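## Task

Shake or nudge the feeder tray until the clear vial contains between 10 and 12 tablets, with none spilled. At the end the tray must rest against its stop and the vial must stand upright directly on the table, staying that way without the robot holding anything in place. Then release and move the grippers away.

## Robot and tools

Robot: two six-joint UR7e-type arms, left_arm and right_arm, each carrying a two-finger parallel gripper (0 to 50 mm opening) and one wrist camera (cam_left_wrist, cam_right_wrist, both 616x616 fisheye). The names are labels only, not image sides. Bases in the scene frame: left_arm at (+0.002, +0.445, 0) m, right_arm at (+0.030, -0.321, 0) m, both nearly unrotated about z.

Scene frame: origin on the table top between the arms, +z up, +x out over the table, left_arm on the +y side. Results report each gripper's end_effector_position (metres) and end_effector_quat_wxyz in this frame, plus velocities. Printed hand positions can be off, more so at long reach.

Gripper frame: fingers point along its +z, close and open along its x. The reported point sits midway between the pads; fingertips extend 17.5 mm past it. A flat block juts about 9 cm toward the gripper's -y and rotates with it, so watch it near the tray and vial.

execute_actions(actions): a list of actions. Each action is a table of 1 to 15 rows; each row lasts one 1/30 s step, and a short table repeats its final row to fill 15 steps. Every row is one list of 18 numbers, all in [-1, 1], covering both arms even if one is idle: left dx, dy, dz, rx, ry, rz, left gripper position, force_limit, speed, then the same nine for right. dx..rz are an offset, not a pose: measured from that gripper's measured pose when the action began (for a call's first action, the last pose a result reported), expressed in the gripper's own axes. Every row refers to that same start, not to the row before. Scale: 1.0 = 0.6 m for dx, dy, dz and 180 degrees for the rotation vector rx, ry, rz. Per step the commanded pose is clipped to within 100 mm and 16 degrees of the current one, so big offsets need several actions; motion lags about 0.17 s. Gripper numbers are absolute settings: position +1 = fully open, about -0.65 = pads meet, -1 = close until stopped. force_limit -1/0/+1 ≈ 20/102/185 N per pad. speed -1/0/+1 ≈ 20/85/150 mm/s. To keep a gripper unchanged, repeat its previous three numbers (0 is itself a command). An arm that should not move gets zero offsets after it is where you want it. An empty list just returns state and images.

move(target, speed, stop_force, blocking): target is one 18-number row as above; pose parts are offsets from the pose shown in the latest result, in gripper axes. Each gripper follows a straight path there; both paths finish together, taking 0.5 to 10 s. speed in m/s, 0.002 to 0.5 (default 0.25); turning rate up to twice that in rad/s. stop_force in N, 9 to 40, one value for both arms: an arm halts its path when its wrist sensor feels that much extra push against the motion, then backs off two steps and holds. Use it only with slow, non-rotating moves; omit it when lifting off something being pressed. blocking=false returns after 0.5 s while the arm keeps going (not allowed with stop_force); then use wait or stop before new commands. The result adds a move: line, e.g. done, off_target, moving, held, contact, fault, and limits such as paced (pose clipped) or held (steps blocked by a check), plus each gripper's remaining distance.

wait(seconds): 0 to 10; arms hold their last command; returns early if a running move ends. stop(): brakes a running move; fingers continue. zoom_image(camera, region): region [x0, y0, x1, y1] in that camera's pixels, at most 504x504, for a closer look. read_manual(section): licence texts only. finished_scene(scene): ends the given scene (1 or 2) for good and reports success; only call when the goal holds by itself.

Reading results: the state line per arm, Hand target lines (where the controller is driving), step readings with HELD marks, Wrist force/torque per arm in gripper axes (noisy, offset up to 4 N, saturate near 50 N; pressing on a surface reads as force back toward the arm), joint positions and torques (drive output, not contact alone). object_status: 0 moving, 1 blocked while opening, 2 blocked while closing (a real grip), 3 at target or pads touching (usually nothing held). Any new position value resets it to 0 briefly. Opening ≈ (250 - position_measured) x 0.202 mm. A pose unreachable line means the clearance check altered that arm's command.

Cameras: calibration lines give K, fisheye distortion and T_world_to_cam; poses follow the arms and can be off by about 0.5 degrees and 2.5 mm.

Avoid: shaking the tray so hard tablets fly out, tipping or knocking the vial or anything off the table, hitting or pressing the two arms together, and driving targets past a firm contact with these stiff arms. A joint torque at its load limit (133 N m on the big joints, 24.9 N m on the wrists) or 150 N of outside force stops that arm for 10 s; motors above 85 °C brake the arm. Keep motions smooth and moderate, check tablet count in the images, return the tray to its stop, make sure the vial stands on the table, open the grippers and withdraw before finishing.

Each tool is called after "Emit:" as name(argument=value, ...), one argument or row to a line, values as JSON.

## Session

Emit:
execute_actions(
  actions=[],
)

Scene clock: 0.00 s.
left_arm: end_effector_position=(+0.4053, +0.4584, +0.1867) position_measured=3 object_status=3 end_effector_quat_wxyz=(+0.000, +0.695, +0.719, -0.000) end_effector_velocity=(-0.001, +0.000, +0.000) end_effector_angular_velocity=(+0.000, +0.002, +0.001) | right_arm: end_effector_position=(+0.2992, -0.2595, +0.3349) position_measured=3 object_status=3 end_effector_quat_wxyz=(-0.042, +0.134, +0.988, -0.069) end_effector_velocity=(+0.001, +0.001, -0.000) end_effector_angular_velocity=(-0.001, +0.001, -0.000)
Joint positions: left_arm=[-0.318 -1.722  2.042 -1.891 -1.571 -0.315] | right_arm=[ 4.083 -1.117 -1.841 -1.915  1.556 -0.503]
Joint velocities: left_arm=[-0.    -0.001  0.     0.003 -0.    -0.001] | right_arm=[-0.    -0.003  0.001  0.001  0.     0.   ]
Joint torques (N m, as the arm reports them, + toward a larger angle): no reading
Wrist force (N, on the end effector, along its own x y z axes, offset not removed): no reading
Wrist torque (N m, same axes, about the end effector's origin, offset not removed): no reading
Hand target (left_arm): +0.405, +0.458, +0.187; +0.000, +0.695, +0.719, -0.000
Hand target (right_arm): +0.299, -0.260, +0.335; -0.042, +0.134, +0.988, -0.069
camera_calibration (this result's frames):
cam_right_wrist: T_world_to_cam=[[-0.960324, 0.275727, 0.0418643, 0.348587], [0.278875, 0.948036, 0.153156, 0.113282], [0.00254033, 0.158754, -0.987315, 0.519099], [0, 0, 0, 1]] pos_world=[0.301846, -0.28592, 0.480571]

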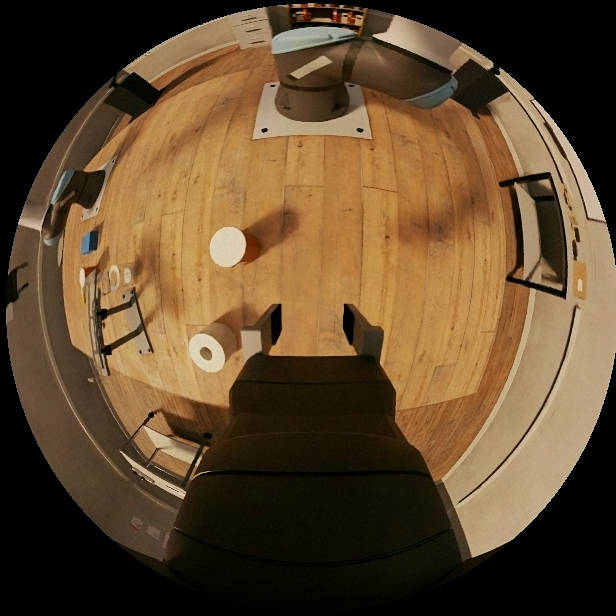

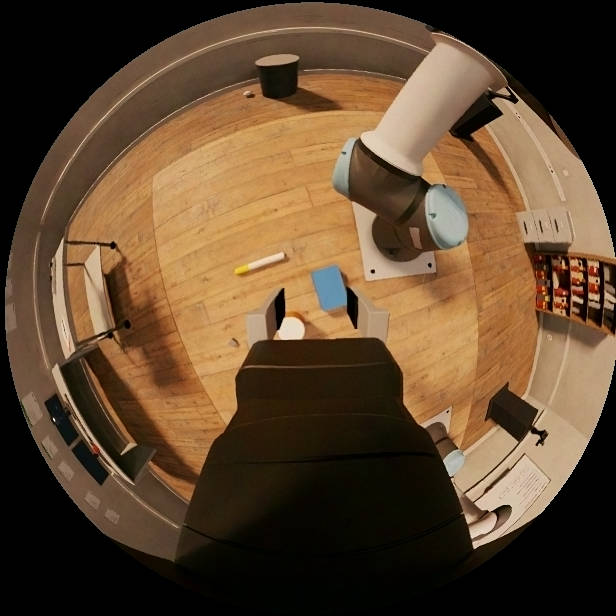

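Emit:
move(
  target=[-0.65,0.1,-0.25,0,0,0,-1,0,0,0,0,0,0,0,0,1,0,0],
)

Emit:
zoom_image(
  camera="cam_left_wrist",
  region=[190,130,410,350],
)

Scene clock: 11.00 s.
left_arm: end_effector_position=(+0.4785, +0.0707, +0.3364) position_measured=253 object_status=3 end_effector_quat_wxyz=(+0.000, +0.695, +0.719, -0.001) end_effector_velocity=(+0.001, -0.002, +0.002) end_effector_angular_velocity=(-0.000, -0.000, +0.001) | right_arm: end_effector_position=(+0.2992, -0.2595, +0.3349) position_measured=3 object_status=3 end_effector_quat_wxyz=(-0.042, +0.134, +0.988, -0.069) end_effector_velocity=(+0.000, +0.000, +0.001) end_effector_angular_velocity=(+0.001, -0.002, +0.001)
Joint positions: left_arm=[-0.889 -1.282  1.182 -1.471 -1.572 -0.887] | right_arm=[ 4.083 -1.117 -1.841 -1.915  1.556 -0.503]
Joint velocities: left_arm=[-0.001  0.005 -0.01   0.005  0.    -0.002] | right_arm=[ 0.001  0.001  0.001  0.001 -0.001  0.   ]
Joint torques (N m, as the arm reports them, + toward a larger angle): left_arm=[ -8.34 -27.51 -31.91  -1.66  -1.47  -0.92] | right_arm=[-2.75  3.68 25.88  2.9  -0.16 -0.07]
Wrist force (N, on the end effector, along its own x y z axes, offset not removed): left_arm=[-1.0 -1.3 -1.1] | right_arm=[-1.3 0.6 0.4]
Wrist torque (N m, same axes, about the end effector's origin, offset not removed): left_arm=[-0.29 0.16 0.05] | right_arm=[-0.04 0.06 0.21]
Hand target (left_arm): +0.479, +0.070, +0.336; -0.000, +0.695, +0.719, -0.001
Hand target (right_arm): +0.299, -0.260, +0.335; -0.042, +0.134, +0.988, -0.069
Off the commanded pose (left_arm): 0.000 m, 0 deg.
Off the commanded pose (right_arm): 0.000 m, 0 deg.
move: done
camera_calibration (this result's frames):
cam_left_wrist: T_world_to_cam=[[-0.0453084, 0.99897, -0.00247046, -0.0437675], [0.972885, 0.0446865, 0.226933, -0.530202], [0.22681, 0.00787852, -0.973907, 0.370212], [0, 0, 0, 1]] pos_world=[0.429874, 0.0644986, 0.480765]
cam_right_wrist: T_world_to_cam=[[-0.960324, 0.275727, 0.0418643, 0.348587], [0.278875, 0.948036, 0.153156, 0.113282], [0.00254039, 0.158754, -0.987315, 0.519099], [0, 0, 0, 1]] pos_world=[0.301846, -0.28592, 0.480571]

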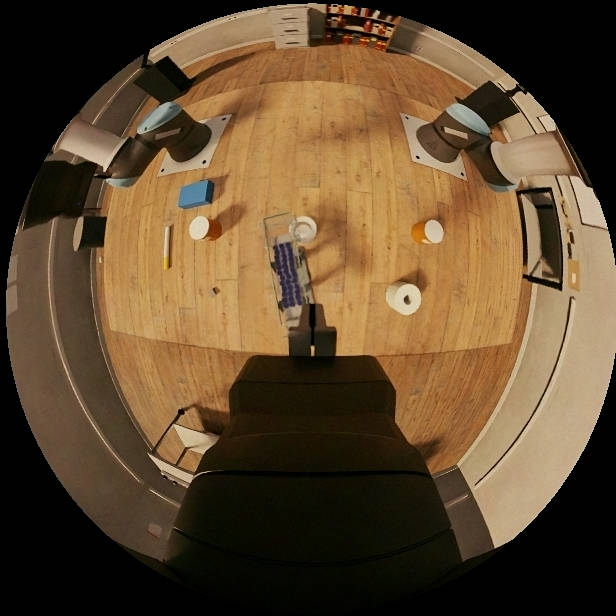

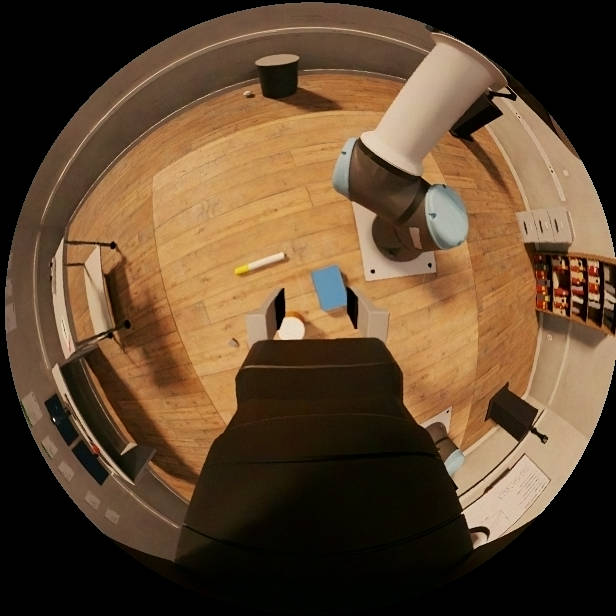

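Region (190, 130, 410, 350) of cam_left_wrist's 616x616 image, scaled by 2.291, with more detail than that image has.

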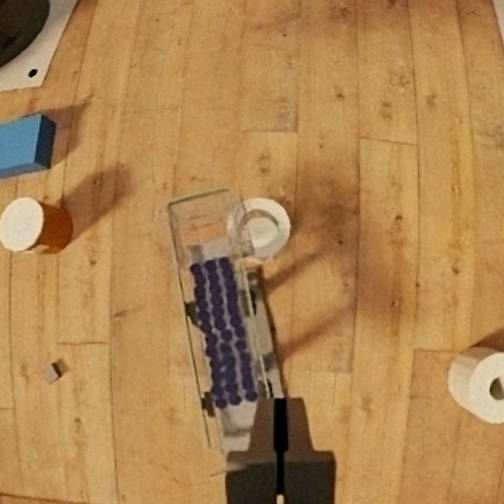

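Emit:
move(
  target=[0.057,-0.183,0.33,0,0,-0.49,0.35,0,0,0,0,0,0,0,0,1,0,0],
)

Emit:
move(
  target=[0,0,0.16,0.25,0,0,0.35,0,0,0,0,0,0,0,0,1,0,0],
  speed=0.15,
)

Emit:
move(
  target=[-0.008,-0.07,0.07,0,0,0,0.35,0,0,0,0,0,0,0,0,1,0,0],
  speed=0.03,
  stop_force=12,
)

Emit:
zoom_image(
  camera="cam_left_wrist",
  region=[160,120,460,370],
)

Scene clock: 35.87 s.
left_arm: end_effector_position=(+0.3674, +0.1011, +0.1387) position_measured=100 object_status=3 end_effector_quat_wxyz=(-0.000, -0.000, +1.000, -0.000) end_effector_velocity=(-0.001, +0.000, -0.001) end_effector_angular_velocity=(-0.001, -0.002, +0.011) | right_arm: end_effector_position=(+0.2992, -0.2595, +0.3349) position_measured=3 object_status=3 end_effector_quat_wxyz=(-0.042, +0.134, +0.988, -0.069) end_effector_velocity=(-0.000, +0.000, +0.000) end_effector_angular_velocity=(+0.002, -0.001, -0.000)
Joint positions: left_arm=[-1.03  -1.532  1.998 -2.036 -1.572 -2.565] | right_arm=[ 4.083 -1.117 -1.841 -1.915  1.556 -0.503]
Joint velocities: left_arm=[-0.003 -0.003  0.006 -0.005  0.001 -0.014] | right_arm=[-0.     0.001  0.     0.001  0.001 -0.   ]
Joint torques (N m, as the arm reports them, + toward a larger angle): left_arm=[-10.71 -38.11 -17.85  -4.16   1.33  -1.28] | right_arm=[-3.56  4.4  24.92  2.88 -0.19 -0.1 ]
Wrist force (N, on the end effector, along its own x y z axes, offset not removed): left_arm=[0.4 -2.1 -0.5] | right_arm=[-2.7 -1.2 -1.3]
Wrist torque (N m, same axes, about the end effector's origin, offset not removed): left_arm=[-0.33 -0.12 -0.11] | right_arm=[-0.40 0.34 0.33]
Hand target (left_arm): +0.367, +0.101, +0.139; -0.000, -0.001, +1.000, -0.000
Hand target (right_arm): +0.299, -0.260, +0.335; -0.042, +0.134, +0.988, -0.069
Off the commanded pose (left_arm): 0.000 m, 0 deg.
Off the commanded pose (right_arm): 0.000 m, 0 deg.
move: done
camera_calibration (this result's frames):
cam_left_wrist: T_world_to_cam=[[-0.999921, -0.0125919, -0.000616588, 0.373013], [-0.0124041, 0.973909, 0.226602, -0.110593], [-0.00225285, 0.226591, -0.973987, 0.264697], [0, 0, 0, 1]] pos_world=[0.372208, 0.0524262, 0.283102]
cam_right_wrist: T_world_to_cam=[[-0.960324, 0.275727, 0.0418644, 0.348587], [0.278875, 0.948036, 0.153156, 0.113282], [0.00254027, 0.158754, -0.987315, 0.519099], [0, 0, 0, 1]] pos_world=[0.301846, -0.28592, 0.480571]

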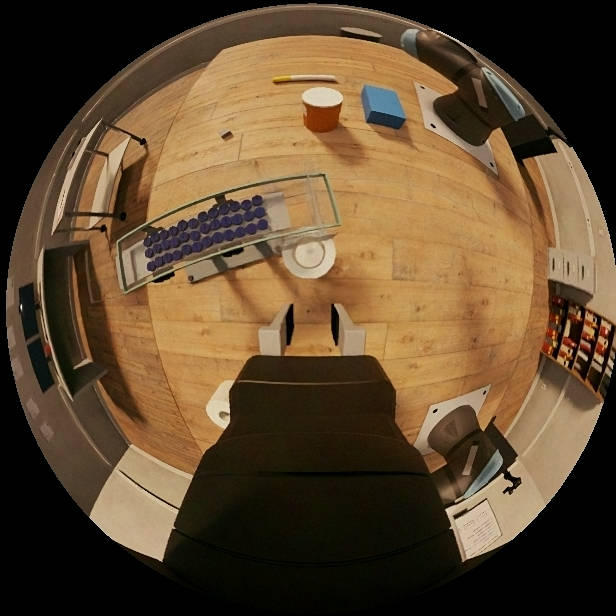

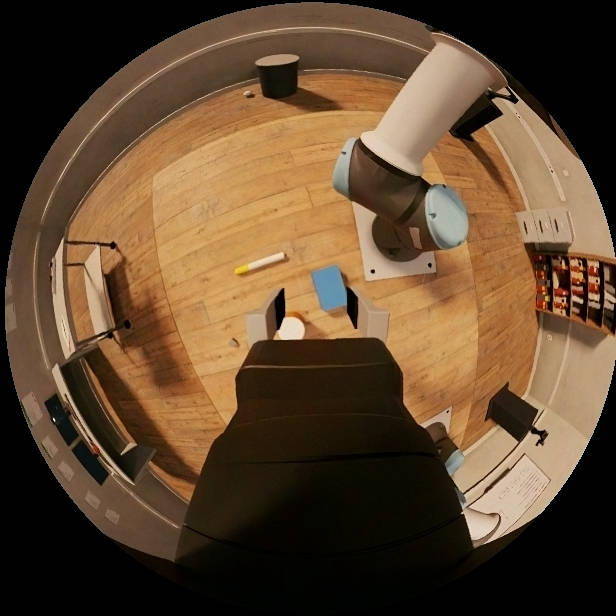

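Scene clock: 39.00 s.
left_arm: end_effector_position=(+0.3671, +0.1014, +0.0430) position_measured=100 object_status=3 end_effector_quat_wxyz=(-0.000, -0.000, +0.924, -0.382) end_effector_velocity=(+0.000, -0.000, -0.001) end_effector_angular_velocity=(-0.013, -0.001, +0.003) | right_arm: end_effector_position=(+0.2992, -0.2595, +0.3349) position_measured=3 object_status=3 end_effector_quat_wxyz=(-0.042, +0.134, +0.988, -0.069) end_effector_velocity=(-0.000, -0.001, -0.000) end_effector_angular_velocity=(-0.003, +0.001, -0.000)
Joint positions: left_arm=[-0.734 -1.118  2.442 -3.466 -2.142 -2.442] | right_arm=[ 4.083 -1.117 -1.841 -1.915  1.556 -0.503]
Joint velocities: left_arm=[ 0.003  0.016  0.002 -0.031 -0.007 -0.006] | right_arm=[-0.    -0.    -0.001 -0.001 -0.001  0.   ]
Joint torques (N m, as the arm reports them, + toward a larger angle): left_arm=[  8.54 -18.37  -2.54  -5.16  -2.62  -0.96] | right_arm=[-2.95  3.68 25.55  2.98 -0.15 -0.07]
Wrist force (N, on the end effector, along its own x y z axes, offset not removed): left_arm=[1.3 -3.7 0.5] | right_arm=[-1.4 -0.2 -0.4]
Wrist torque (N m, same axes, about the end effector's origin, offset not removed): left_arm=[-0.66 -0.18 -0.05] | right_arm=[-0.16 0.13 0.22]
Hand target (left_arm): +0.367, +0.101, +0.043; +0.000, -0.000, +0.924, -0.383
Hand target (right_arm): +0.299, -0.260, +0.335; -0.042, +0.134, +0.988, -0.069
Off the commanded pose (left_arm): 0.000 m, 0 deg.
Off the commanded pose (right_arm): 0.000 m, 0 deg.
move: done
camera_calibration (this result's frames):
cam_left_wrist: T_world_to_cam=[[-0.999921, -0.00985539, 0.00781674, 0.372087], [-0.0124953, 0.849761, -0.527021, -0.0441552], [-0.00144836, -0.527077, -0.849817, 0.242217], [0, 0, 0, 1]] pos_world=[0.371856, 0.168855, 0.17966]
cam_right_wrist: T_world_to_cam=[[-0.960324, 0.275727, 0.0418643, 0.348587], [0.278875, 0.948036, 0.153156, 0.113282], [0.00254033, 0.158754, -0.987315, 0.519099], [0, 0, 0, 1]] pos_world=[0.301846, -0.28592, 0.480571]

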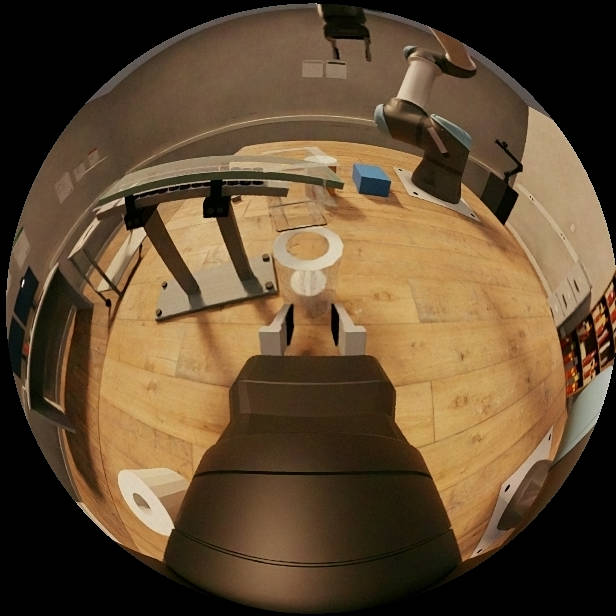

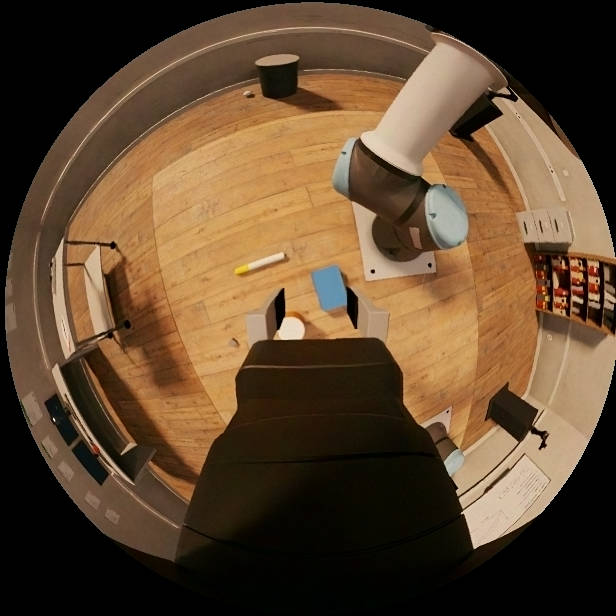

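Scene clock: 41.33 s.
left_arm: end_effector_position=(+0.3719, +0.0422, +0.0429) position_measured=100 object_status=3 end_effector_quat_wxyz=(-0.000, -0.000, +0.924, -0.382) end_effector_velocity=(-0.000, -0.002, -0.001) end_effector_angular_velocity=(+0.002, +0.002, +0.000) | right_arm: end_effector_position=(+0.2992, -0.2595, +0.3349) position_measured=3 object_status=3 end_effector_quat_wxyz=(-0.042, +0.134, +0.988, -0.069) end_effector_velocity=(-0.001, +0.000, +0.000) end_effector_angular_velocity=(+0.002, -0.000, +0.000)
Joint positions: left_arm=[-0.839 -1.073  2.355 -3.476 -2.084 -2.543] | right_arm=[ 4.083 -1.117 -1.841 -1.915  1.556 -0.503]
Joint velocities: left_arm=[-0.003  0.003 -0.004  0.002  0.002 -0.003] | right_arm=[ 0.001  0.002 -0.     0.     0.001  0.   ]
Joint torques (N m, as the arm reports them, + toward a larger angle): left_arm=[ -8.95 -20.08 -17.22  -2.21   0.62  -1.08] | right_arm=[-3.8   3.89 25.95  2.92 -0.09 -0.13]
Wrist force (N, on the end effector, along its own x y z axes, offset not removed): left_arm=[-0.9 -0.8 -0.3] | right_arm=[-1.3 -2.9 -1.4]
Wrist torque (N m, same axes, about the end effector's origin, offset not removed): left_arm=[-0.25 0.19 -0.04] | right_arm=[-0.74 0.08 0.10]
Hand target (left_arm): +0.372, +0.042, +0.043; -0.000, -0.000, +0.924, -0.382
Hand target (right_arm): +0.299, -0.260, +0.335; -0.042, +0.134, +0.988, -0.069
Off the commanded pose (left_arm): 0.000 m, 0 deg.
Off the commanded pose (right_arm): 0.000 m, 0 deg.
move: done
camera_calibration (this result's frames):
cam_left_wrist: T_world_to_cam=[[-0.99992, -0.00982991, 0.00791721, 0.376301], [-0.0125267, 0.84972, -0.527085, 0.00614655], [-0.00154622, -0.527142, -0.849776, 0.211], [0, 0, 0, 1]] pos_world=[0.376674, 0.109703, 0.179563]
cam_right_wrist: T_world_to_cam=[[-0.960324, 0.275727, 0.0418643, 0.348587], [0.278875, 0.948036, 0.153156, 0.113282], [0.00254031, 0.158754, -0.987315, 0.519099], [0, 0, 0, 1]] pos_world=[0.301846, -0.28592, 0.480571]

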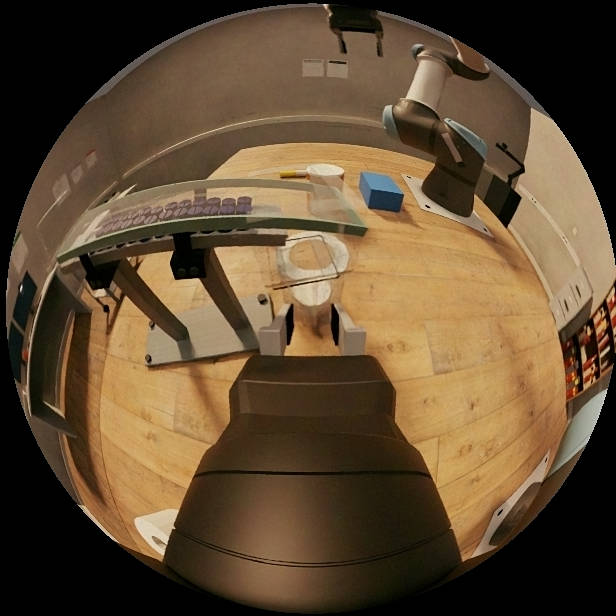

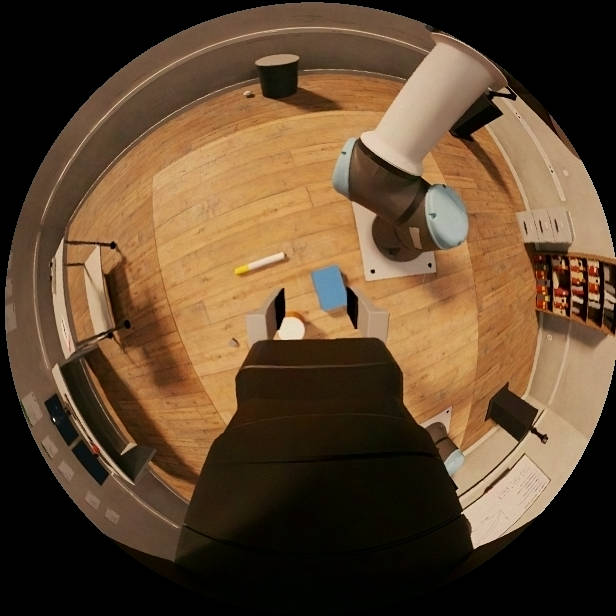

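Region (160, 120, 460, 370) of cam_left_wrist's 616x616 image, scaled by 1.680, with more detail than that image has.

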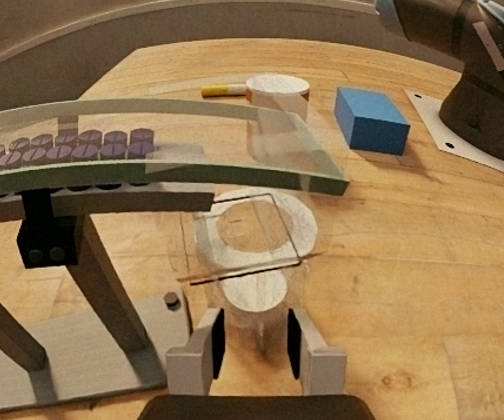

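Emit:
move(
  target=[0,0,-0.12,0,0,0,-1,0,0,0,0,0,0,0,0,1,0,0],
  speed=0.1,
)

Emit:
move(
  target=[0,-0.17,-0.09,-0.25,0,0,-1,0,0,0,0,0,0,0,0,1,0,0],
)

Emit:
zoom_image(
  camera="cam_left_wrist",
  region=[130,170,390,350],
)

Scene clock: 50.90 s.
left_arm: end_effector_position=(+0.3720, +0.0929, +0.0937) position_measured=253 object_status=3 end_effector_quat_wxyz=(-0.000, -0.000, +0.924, -0.382) end_effector_velocity=(-0.000, +0.001, +0.002) end_effector_angular_velocity=(+0.001, +0.001, -0.001) | right_arm: end_effector_position=(+0.2992, -0.2595, +0.3349) position_measured=3 object_status=3 end_effector_quat_wxyz=(-0.042, +0.134, +0.988, -0.069) end_effector_velocity=(+0.000, +0.000, -0.000) end_effector_angular_velocity=(-0.001, +0.001, +0.001)
Joint positions: left_arm=[-0.744 -1.278  2.408 -3.277 -2.138 -2.451] | right_arm=[ 4.083 -1.117 -1.841 -1.915  1.556 -0.503]
Joint velocities: left_arm=[ 0.003 -0.009  0.     0.011 -0.002  0.004] | right_arm=[ 0.001 -0.001  0.    -0.     0.     0.   ]
Joint torques (N m, as the arm reports them, + toward a larger angle): left_arm=[  8.15 -40.93  -5.31  -2.03  -2.27   1.13] | right_arm=[-4.03  3.81 25.63  2.94 -0.26 -0.19]
Wrist force (N, on the end effector, along its own x y z axes, offset not removed): left_arm=[0.4 -1.3 -1.7] | right_arm=[-2.2 -0.9 -0.9]
Wrist torque (N m, same axes, about the end effector's origin, offset not removed): left_arm=[-0.29 -0.06 -0.10] | right_arm=[-0.35 0.23 0.12]
Hand target (left_arm): +0.372, +0.093, +0.094; -0.000, -0.000, +0.924, -0.382
Hand target (right_arm): +0.299, -0.260, +0.335; -0.042, +0.134, +0.988, -0.069
Off the commanded pose (left_arm): 0.000 m, 0 deg.
Off the commanded pose (right_arm): 0.000 m, 0 deg.
move: done
camera_calibration (this result's frames):
cam_left_wrist: T_world_to_cam=[[-0.99992, -0.00993812, 0.00778281, 0.376473], [-0.0125479, 0.849694, -0.527126, -0.010108], [-0.00137436, -0.527182, -0.849751, 0.280811], [0, 0, 0, 1]] pos_world=[0.376702, 0.160368, 0.230361]
cam_right_wrist: T_world_to_cam=[[-0.960324, 0.275727, 0.0418643, 0.348587], [0.278875, 0.948036, 0.153156, 0.113282], [0.0025404, 0.158754, -0.987315, 0.519099], [0, 0, 0, 1]] pos_world=[0.301846, -0.28592, 0.480571]

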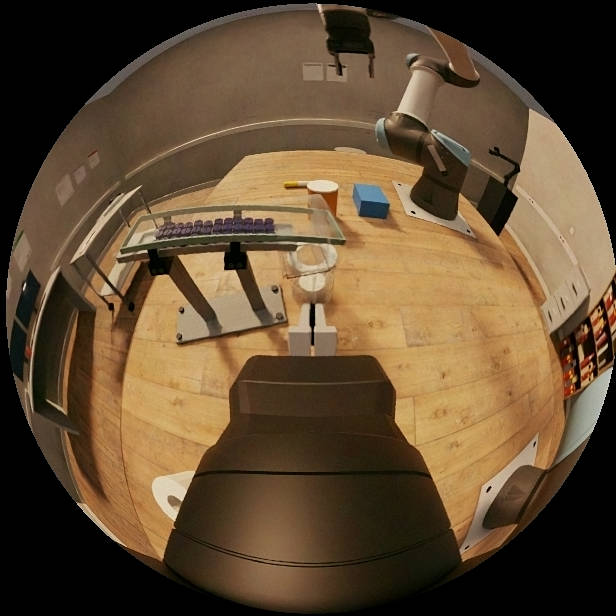

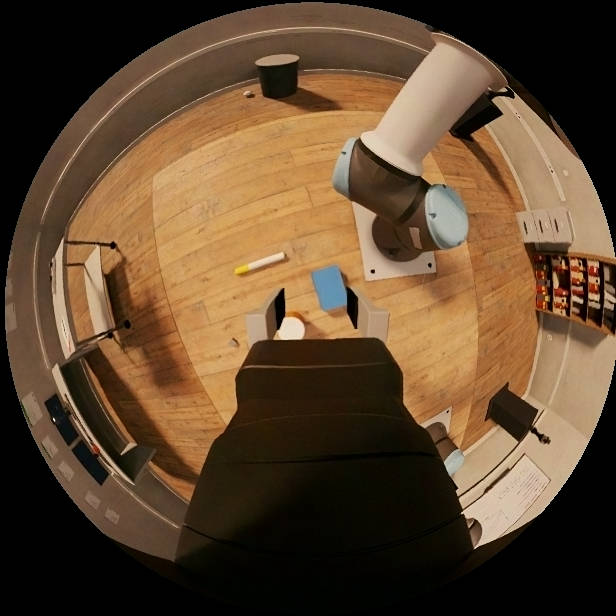

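Scene clock: 53.07 s.
left_arm: end_effector_position=(+0.3722, +0.0587, +0.2037) position_measured=253 object_status=3 end_effector_quat_wxyz=(-0.000, +0.000, +1.000, -0.000) end_effector_velocity=(-0.000, -0.001, +0.001) end_effector_angular_velocity=(+0.012, +0.003, +0.001) | right_arm: end_effector_position=(+0.2992, -0.2595, +0.3349) position_measured=3 object_status=3 end_effector_quat_wxyz=(-0.042, +0.134, +0.988, -0.069) end_effector_velocity=(+0.000, +0.000, -0.000) end_effector_angular_velocity=(+0.000, +0.001, -0.000)
Joint positions: left_arm=[-1.068 -1.514  1.8   -1.857 -1.572 -2.603] | right_arm=[ 4.083 -1.117 -1.841 -1.915  1.556 -0.503]
Joint velocities: left_arm=[-0.003  0.006 -0.013  0.019  0.003 -0.003] | right_arm=[ 0.    -0.001 -0.     0.001  0.001 -0.   ]
Joint torques (N m, as the arm reports them, + toward a larger angle): left_arm=[-10.38 -16.19 -28.56  -1.76   1.31  -1.08] | right_arm=[-3.53  3.92 25.61  2.9  -0.22 -0.16]
Wrist force (N, on the end effector, along its own x y z axes, offset not removed): left_arm=[-1.6 -1.8 0.5] | right_arm=[-2.2 -0.5 1.3]
Wrist torque (N m, same axes, about the end effector's origin, offset not removed): left_arm=[-0.37 0.20 -0.12] | right_arm=[-0.08 0.23 0.23]
Hand target (left_arm): +0.372, +0.059, +0.204; -0.001, +0.000, +1.000, +0.000
Hand target (right_arm): +0.299, -0.260, +0.335; -0.042, +0.134, +0.988, -0.069
Off the commanded pose (left_arm): 0.000 m, 0 deg.
Off the commanded pose (right_arm): 0.000 m, 0 deg.
move: done
camera_calibration (this result's frames):
cam_left_wrist: T_world_to_cam=[[-0.999925, -0.012266, -0.000710636, 0.377379], [-0.0121081, 0.973923, 0.226554, -0.0839915], [-0.00208681, 0.226545, -0.973998, 0.337592], [0, 0, 0, 1]] pos_world=[0.377038, 0.00995046, 0.348111]
cam_right_wrist: T_world_to_cam=[[-0.960324, 0.275727, 0.0418642, 0.348587], [0.278875, 0.948036, 0.153156, 0.113282], [0.0025405, 0.158754, -0.987315, 0.519099], [0, 0, 0, 1]] pos_world=[0.301846, -0.28592, 0.480571]

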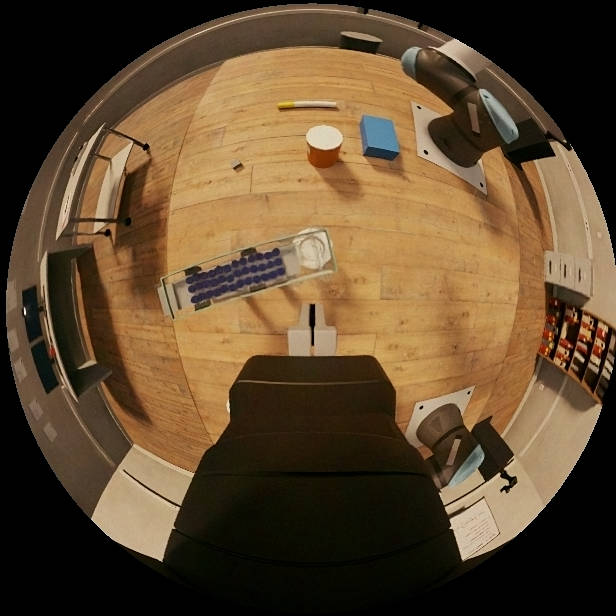

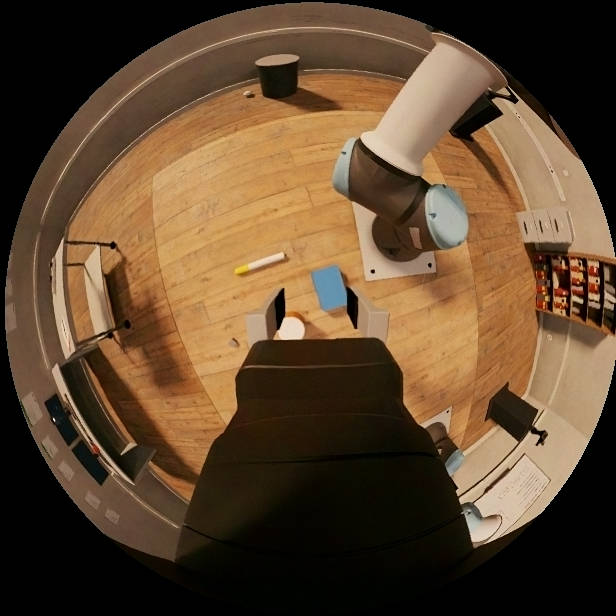

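Region (130, 170, 390, 350) of cam_left_wrist's 616x616 image, scaled by 1.938, with more detail than that image has; it fills the top 349 rows of this view, and the rest is white.

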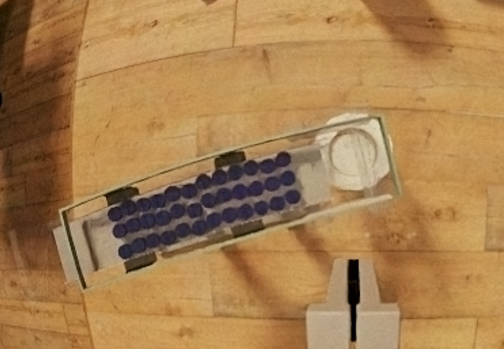

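Emit:
move(
  target=[0,0,0,0,0,0,-1,0,0,-0.043,0.3,0.3,0,0,0.93,0.35,0,0],
  speed=0.4,
)

Scene clock: 74.10 s.
left_arm: end_effector_position=(+0.3722, +0.0587, +0.2037) position_measured=253 object_status=3 end_effector_quat_wxyz=(-0.000, +0.000, +1.000, -0.000) end_effector_velocity=(-0.000, +0.000, -0.000) end_effector_angular_velocity=(+0.002, +0.001, +0.001) | right_arm: end_effector_position=(+0.3526, -0.1171, +0.1294) position_measured=100 object_status=3 end_effector_quat_wxyz=(+0.064, +0.996, -0.024, -0.049) end_effector_velocity=(-0.000, -0.000, -0.002) end_effector_angular_velocity=(-0.005, +0.000, -0.012)
Joint positions: left_arm=[-1.068 -1.514  1.8   -1.857 -1.572 -2.603] | right_arm=[ 4.166 -1.412 -2.163 -1.299  1.57   2.499]
Joint velocities: left_arm=[ 0.     0.    -0.     0.002  0.    -0.001] | right_arm=[ 0.002 -0.003 -0.002  0.001 -0.001  0.015]
Joint torques (N m, as the arm reports them, + toward a larger angle): left_arm=[  9.32 -40.42 -16.87  -4.21  -1.33   1.42] | right_arm=[11.54  6.73 15.1   4.49 -0.54  2.09]
Wrist force (N, on the end effector, along its own x y z axes, offset not removed): left_arm=[0.9 -2.8 -1.1] | right_arm=[-1.2 -1.1 -0.9]
Wrist torque (N m, same axes, about the end effector's origin, offset not removed): left_arm=[-0.52 -0.11 -0.11] | right_arm=[-0.38 -0.05 0.13]
Hand target (left_arm): +0.372, +0.059, +0.204; -0.000, +0.000, +1.000, -0.000
Hand target (right_arm): +0.353, -0.117, +0.129; +0.064, +0.996, -0.025, -0.049
Off the commanded pose (left_arm): 0.000 m, 0 deg.
Off the commanded pose (right_arm): 0.000 m, 0 deg.
move: done
camera_calibration (this result's frames):
cam_left_wrist: T_world_to_cam=[[-0.999925, -0.0122659, -0.000710544, 0.377379], [-0.0121079, 0.973923, 0.226554, -0.0839917], [-0.00208687, 0.226546, -0.973998, 0.337592], [0, 0, 0, 1]] pos_world=[0.377038, 0.00995039, 0.348111]
cam_right_wrist: T_world_to_cam=[[0.991176, -0.0653314, -0.115332, -0.338568], [-0.0114052, -0.908906, 0.416844, -0.154403], [-0.132059, -0.411851, -0.901632, 0.262984], [0, 0, 0, 1]] pos_world=[0.368549, -0.0541465, 0.262429]

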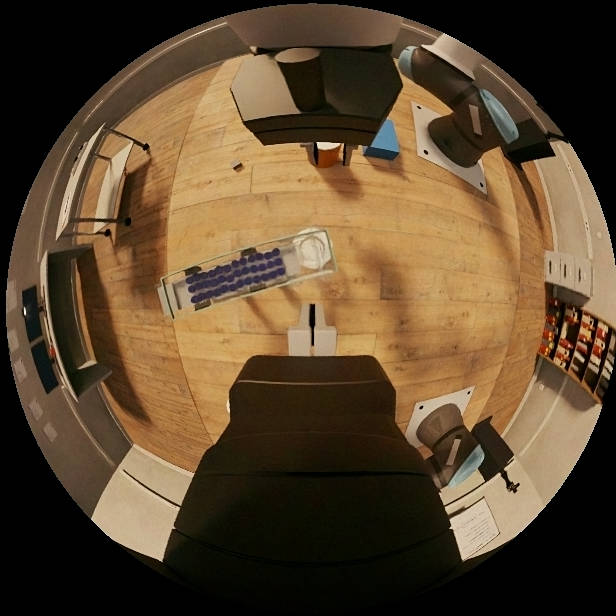

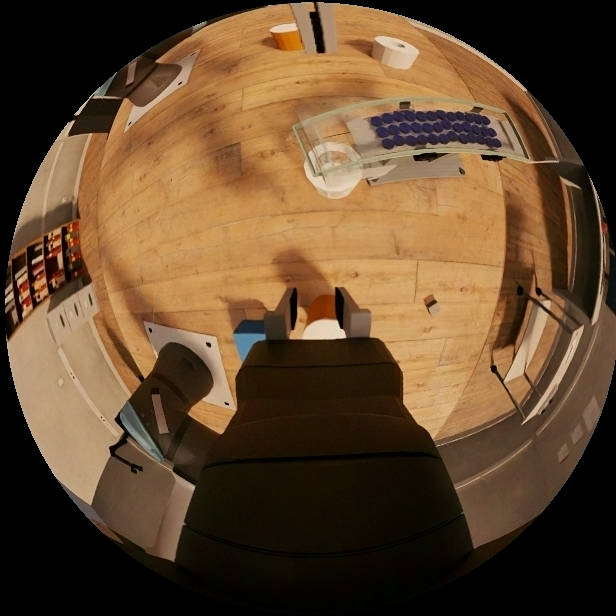

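Emit:
move(
  target=[0,0,0,0,0,0,-1,0,0,0.033,-0.087,-0.015,0.15,0.033,0,0.35,0,0],
)

Emit:
move(
  target=[0,0,0,0,0,0,-1,0,0,0,0.048,0.133,0,0,0,0.35,0,0],
  speed=0.08,
  stop_force=12,
)

Emit:
move(
  target=[0,0,0,0,0,0,-1,0,0,0.004,-0.031,0.011,0,0,0,0.35,0,0],
  speed=0.015,
  stop_force=12,
)

Emit:
zoom_image(
  camera="cam_left_wrist",
  region=[240,180,380,320],
)

Scene clock: 85.13 s.
left_arm: end_effector_position=(+0.3722, +0.0587, +0.2037) position_measured=253 object_status=3 end_effector_quat_wxyz=(-0.000, +0.000, +1.000, -0.000) end_effector_velocity=(+0.000, -0.000, -0.001) end_effector_angular_velocity=(+0.001, -0.000, +0.001) | right_arm: end_effector_position=(+0.3754, -0.0655, +0.1296) position_measured=100 object_status=3 end_effector_quat_wxyz=(-0.169, +0.985, -0.032, +0.009) end_effector_velocity=(+0.002, +0.001, -0.000) end_effector_angular_velocity=(+0.015, -0.006, -0.003)
Joint positions: left_arm=[-1.068 -1.514  1.8   -1.857 -1.572 -2.603] | right_arm=[ 4.059 -1.392 -2.37  -0.689  1.79   2.437]
Joint velocities: left_arm=[ 0.     0.001 -0.    -0.001  0.    -0.001] | right_arm=[-0.004 -0.004 -0.007  0.025  0.007  0.   ]
Joint torques (N m, as the arm reports them, + toward a larger angle): left_arm=[  8.96 -40.37 -16.69  -4.24  -1.21   1.43] | right_arm=[-13.54   3.46  13.7    6.13   1.66  -1.98]
Wrist force (N, on the end effector, along its own x y z axes, offset not removed): left_arm=[0.4 -2.0 0.2] | right_arm=[-1.0 1.2 -0.2]
Wrist torque (N m, same axes, about the end effector's origin, offset not removed): left_arm=[-0.33 -0.04 -0.07] | right_arm=[0.07 0.09 0.16]
Hand target (left_arm): +0.372, +0.059, +0.204; -0.000, +0.000, +1.000, -0.000
Hand target (right_arm): +0.375, -0.065, +0.130; -0.169, +0.985, -0.032, +0.009
Off the commanded pose (left_arm): 0.000 m, 0 deg.
Off the commanded pose (right_arm): 0.000 m, 0 deg.
move: done
camera_calibration (this result's frames):
cam_left_wrist: T_world_to_cam=[[-0.999925, -0.012266, -0.000710681, 0.377379], [-0.0121081, 0.973923, 0.226553, -0.0839915], [-0.00208676, 0.226545, -0.973998, 0.337592], [0, 0, 0, 1]] pos_world=[0.377038, 0.00995046, 0.348111]
cam_right_wrist: T_world_to_cam=[[0.997679, -0.0662033, -0.0159485, -0.3731], [-0.0667615, -0.997065, -0.0374622, -0.0334422], [-0.0134216, 0.03844, -0.999171, 0.28509], [0, 0, 0, 1]] pos_world=[0.373828, -0.0690033, 0.27765]

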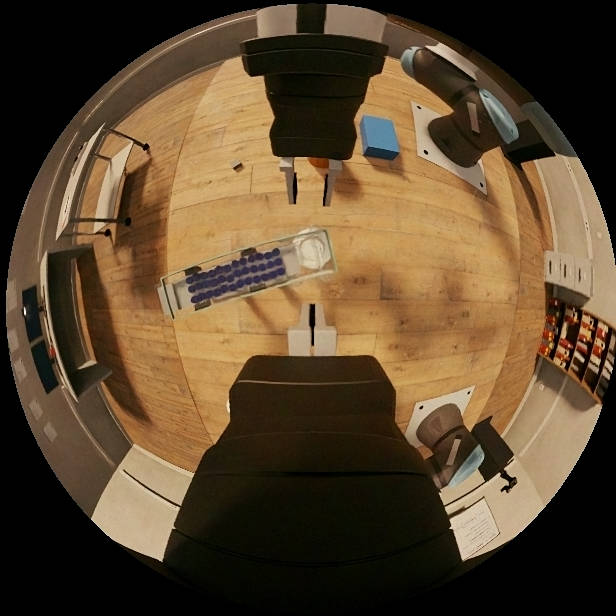

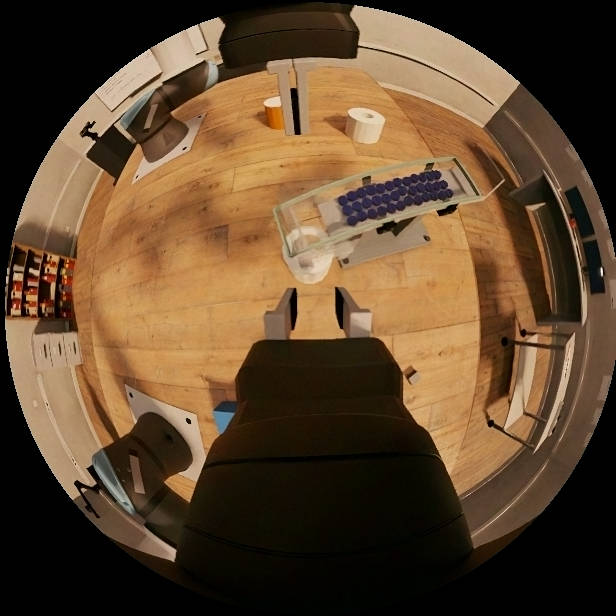

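Scene clock: 86.67 s.
left_arm: end_effector_position=(+0.3722, +0.0587, +0.2037) position_measured=253 object_status=3 end_effector_quat_wxyz=(-0.000, +0.000, +1.000, -0.000) end_effector_velocity=(+0.000, -0.000, -0.001) end_effector_angular_velocity=(+0.000, -0.000, -0.001) | right_arm: end_effector_position=(+0.3759, -0.0661, +0.0451) position_measured=100 object_status=3 end_effector_quat_wxyz=(-0.169, +0.985, -0.032, +0.009) end_effector_velocity=(+0.001, +0.001, -0.002) end_effector_angular_velocity=(+0.002, -0.002, -0.000)
Joint positions: left_arm=[-1.068 -1.514  1.8   -1.857 -1.572 -2.603] | right_arm=[ 4.057 -1.608 -2.484 -0.36   1.791  2.435]
Joint velocities: left_arm=[-0.     0.001 -0.    -0.001  0.     0.001] | right_arm=[-0.    -0.009 -0.002  0.013  0.    -0.   ]
Joint torques (N m, as the arm reports them, + toward a larger angle): left_arm=[  8.62 -40.75 -16.66  -4.19  -1.31   1.41] | right_arm=[-12.89   6.69   8.14   5.72   1.74  -1.79]
Wrist force (N, on the end effector, along its own x y z axes, offset not removed): left_arm=[1.6 -1.7 0.1] | right_arm=[-3.1 -1.0 0.4]
Wrist torque (N m, same axes, about the end effector's origin, offset not removed): left_arm=[-0.39 -0.24 -0.10] | right_arm=[-0.32 0.28 0.10]
Hand target (left_arm): +0.372, +0.059, +0.204; -0.000, +0.000, +1.000, -0.000
Hand target (right_arm): +0.376, -0.066, +0.045; -0.169, +0.985, -0.032, +0.009
Off the commanded pose (left_arm): 0.000 m, 0 deg.
Off the commanded pose (right_arm): 0.000 m, 0 deg.
move: done
camera_calibration (this result's frames):
cam_left_wrist: T_world_to_cam=[[-0.999925, -0.012266, -0.000710532, 0.377379], [-0.012108, 0.973923, 0.226554, -0.0839916], [-0.0020869, 0.226545, -0.973998, 0.337592], [0, 0, 0, 1]] pos_world=[0.377038, 0.00995049, 0.348111]
cam_right_wrist: T_world_to_cam=[[0.997683, -0.0661241, -0.0160073, -0.374971], [-0.0666827, -0.997076, -0.0373217, -0.0372032], [-0.0134926, 0.0383026, -0.999175, 0.200713], [0, 0, 0, 1]] pos_world=[0.374329, -0.0695768, 0.193157]

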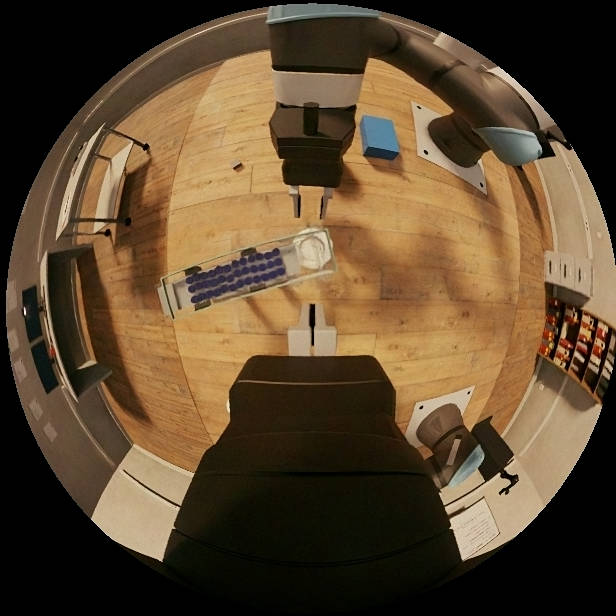

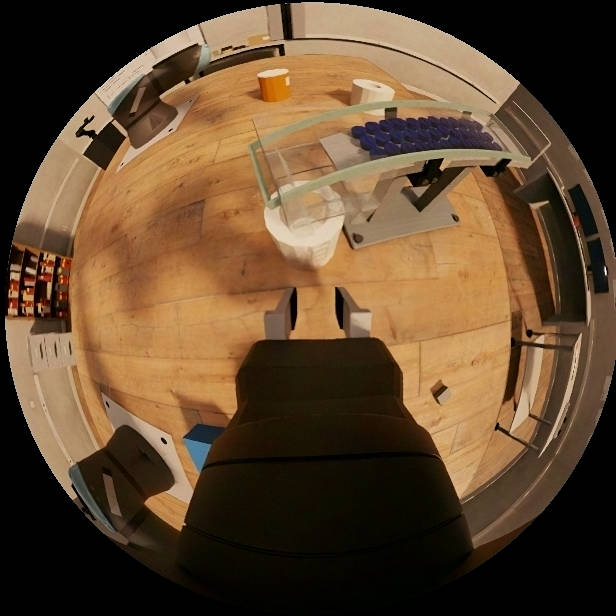

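Scene clock: 88.23 s.
left_arm: end_effector_position=(+0.3722, +0.0587, +0.2037) position_measured=253 object_status=3 end_effector_quat_wxyz=(-0.000, +0.000, +1.000, -0.000) end_effector_velocity=(+0.000, -0.000, +0.000) end_effector_angular_velocity=(-0.002, -0.000, +0.002) | right_arm: end_effector_position=(+0.3796, -0.0469, +0.0452) position_measured=100 object_status=3 end_effector_quat_wxyz=(-0.169, +0.985, -0.032, +0.009) end_effector_velocity=(+0.001, +0.002, -0.001) end_effector_angular_velocity=(-0.002, +0.001, -0.001)
Joint positions: left_arm=[-1.068 -1.514  1.8   -1.857 -1.572 -2.603] | right_arm=[ 4.089 -1.636 -2.455 -0.354  1.782  2.466]
Joint velocities: left_arm=[-0.    -0.    -0.    -0.002 -0.001 -0.002] | right_arm=[ 0.004 -0.006  0.004  0.    -0.002  0.004]
Joint torques (N m, as the arm reports them, + toward a larger angle): left_arm=[  8.93 -40.81 -16.9   -4.2   -1.3    1.42] | right_arm=[11.02  9.57 27.78  5.45 -0.35  2.24]
Wrist force (N, on the end effector, along its own x y z axes, offset not removed): left_arm=[-0.2 -1.8 -0.5] | right_arm=[0.8 -0.1 0.6]
Wrist torque (N m, same axes, about the end effector's origin, offset not removed): left_arm=[-0.41 0.03 0.01] | right_arm=[-0.11 -0.36 0.19]
Hand target (left_arm): +0.372, +0.059, +0.204; -0.000, +0.000, +1.000, -0.000
Hand target (right_arm): +0.380, -0.047, +0.045; -0.169, +0.985, -0.032, +0.009
Off the commanded pose (left_arm): 0.000 m, 0 deg.
Off the commanded pose (right_arm): 0.000 m, 0 deg.
move: done
camera_calibration (this result's frames):
cam_left_wrist: T_world_to_cam=[[-0.999925, -0.012266, -0.000710483, 0.377379], [-0.012108, 0.973923, 0.226554, -0.0839916], [-0.00208695, 0.226545, -0.973998, 0.337592], [0, 0, 0, 1]] pos_world=[0.377038, 0.0099505, 0.348111]
cam_right_wrist: T_world_to_cam=[[0.997683, -0.0661185, -0.016004, -0.377355], [-0.0666772, -0.997076, -0.0373384, -0.0177755], [-0.0134885, 0.038319, -0.999175, 0.200035], [0, 0, 0, 1]] pos_world=[0.377994, -0.0503388, 0.193167]

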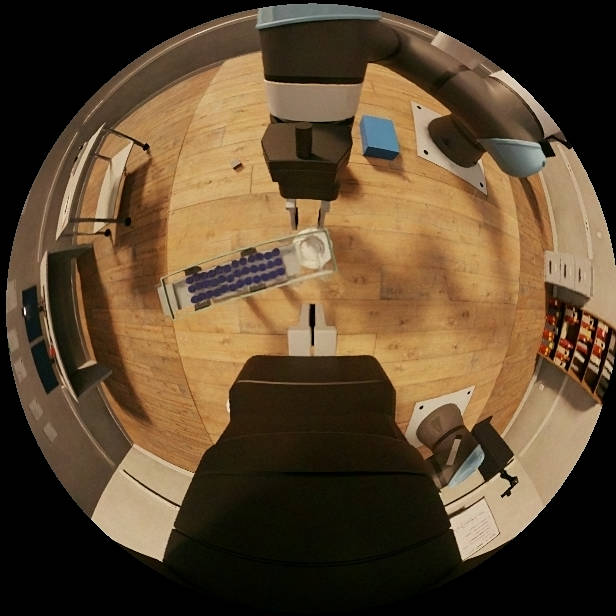

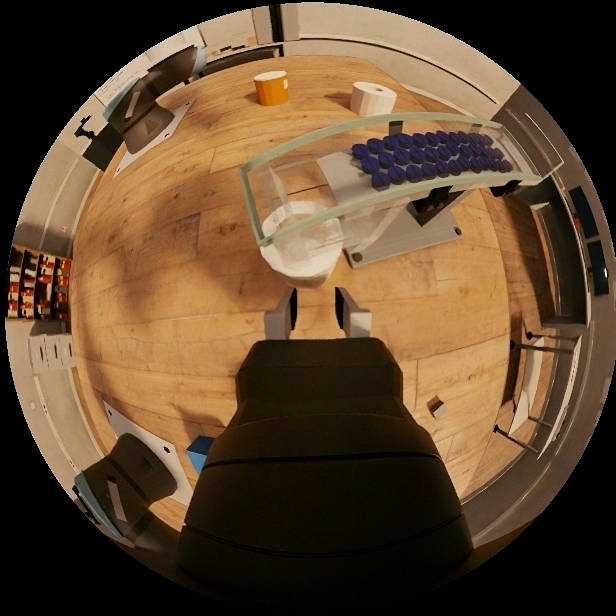

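Region (240, 180, 380, 320) of cam_left_wrist's 616x616 image, scaled by 3.600, with more detail than that image has.

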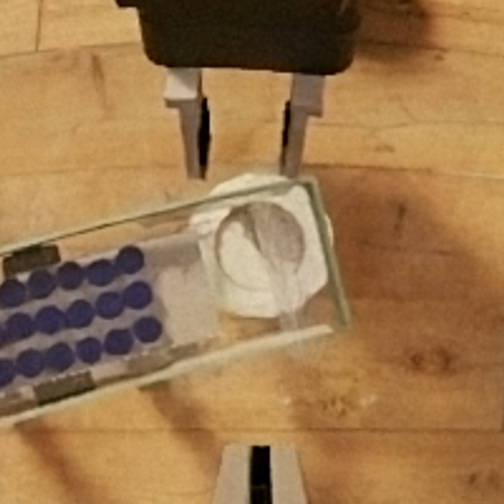

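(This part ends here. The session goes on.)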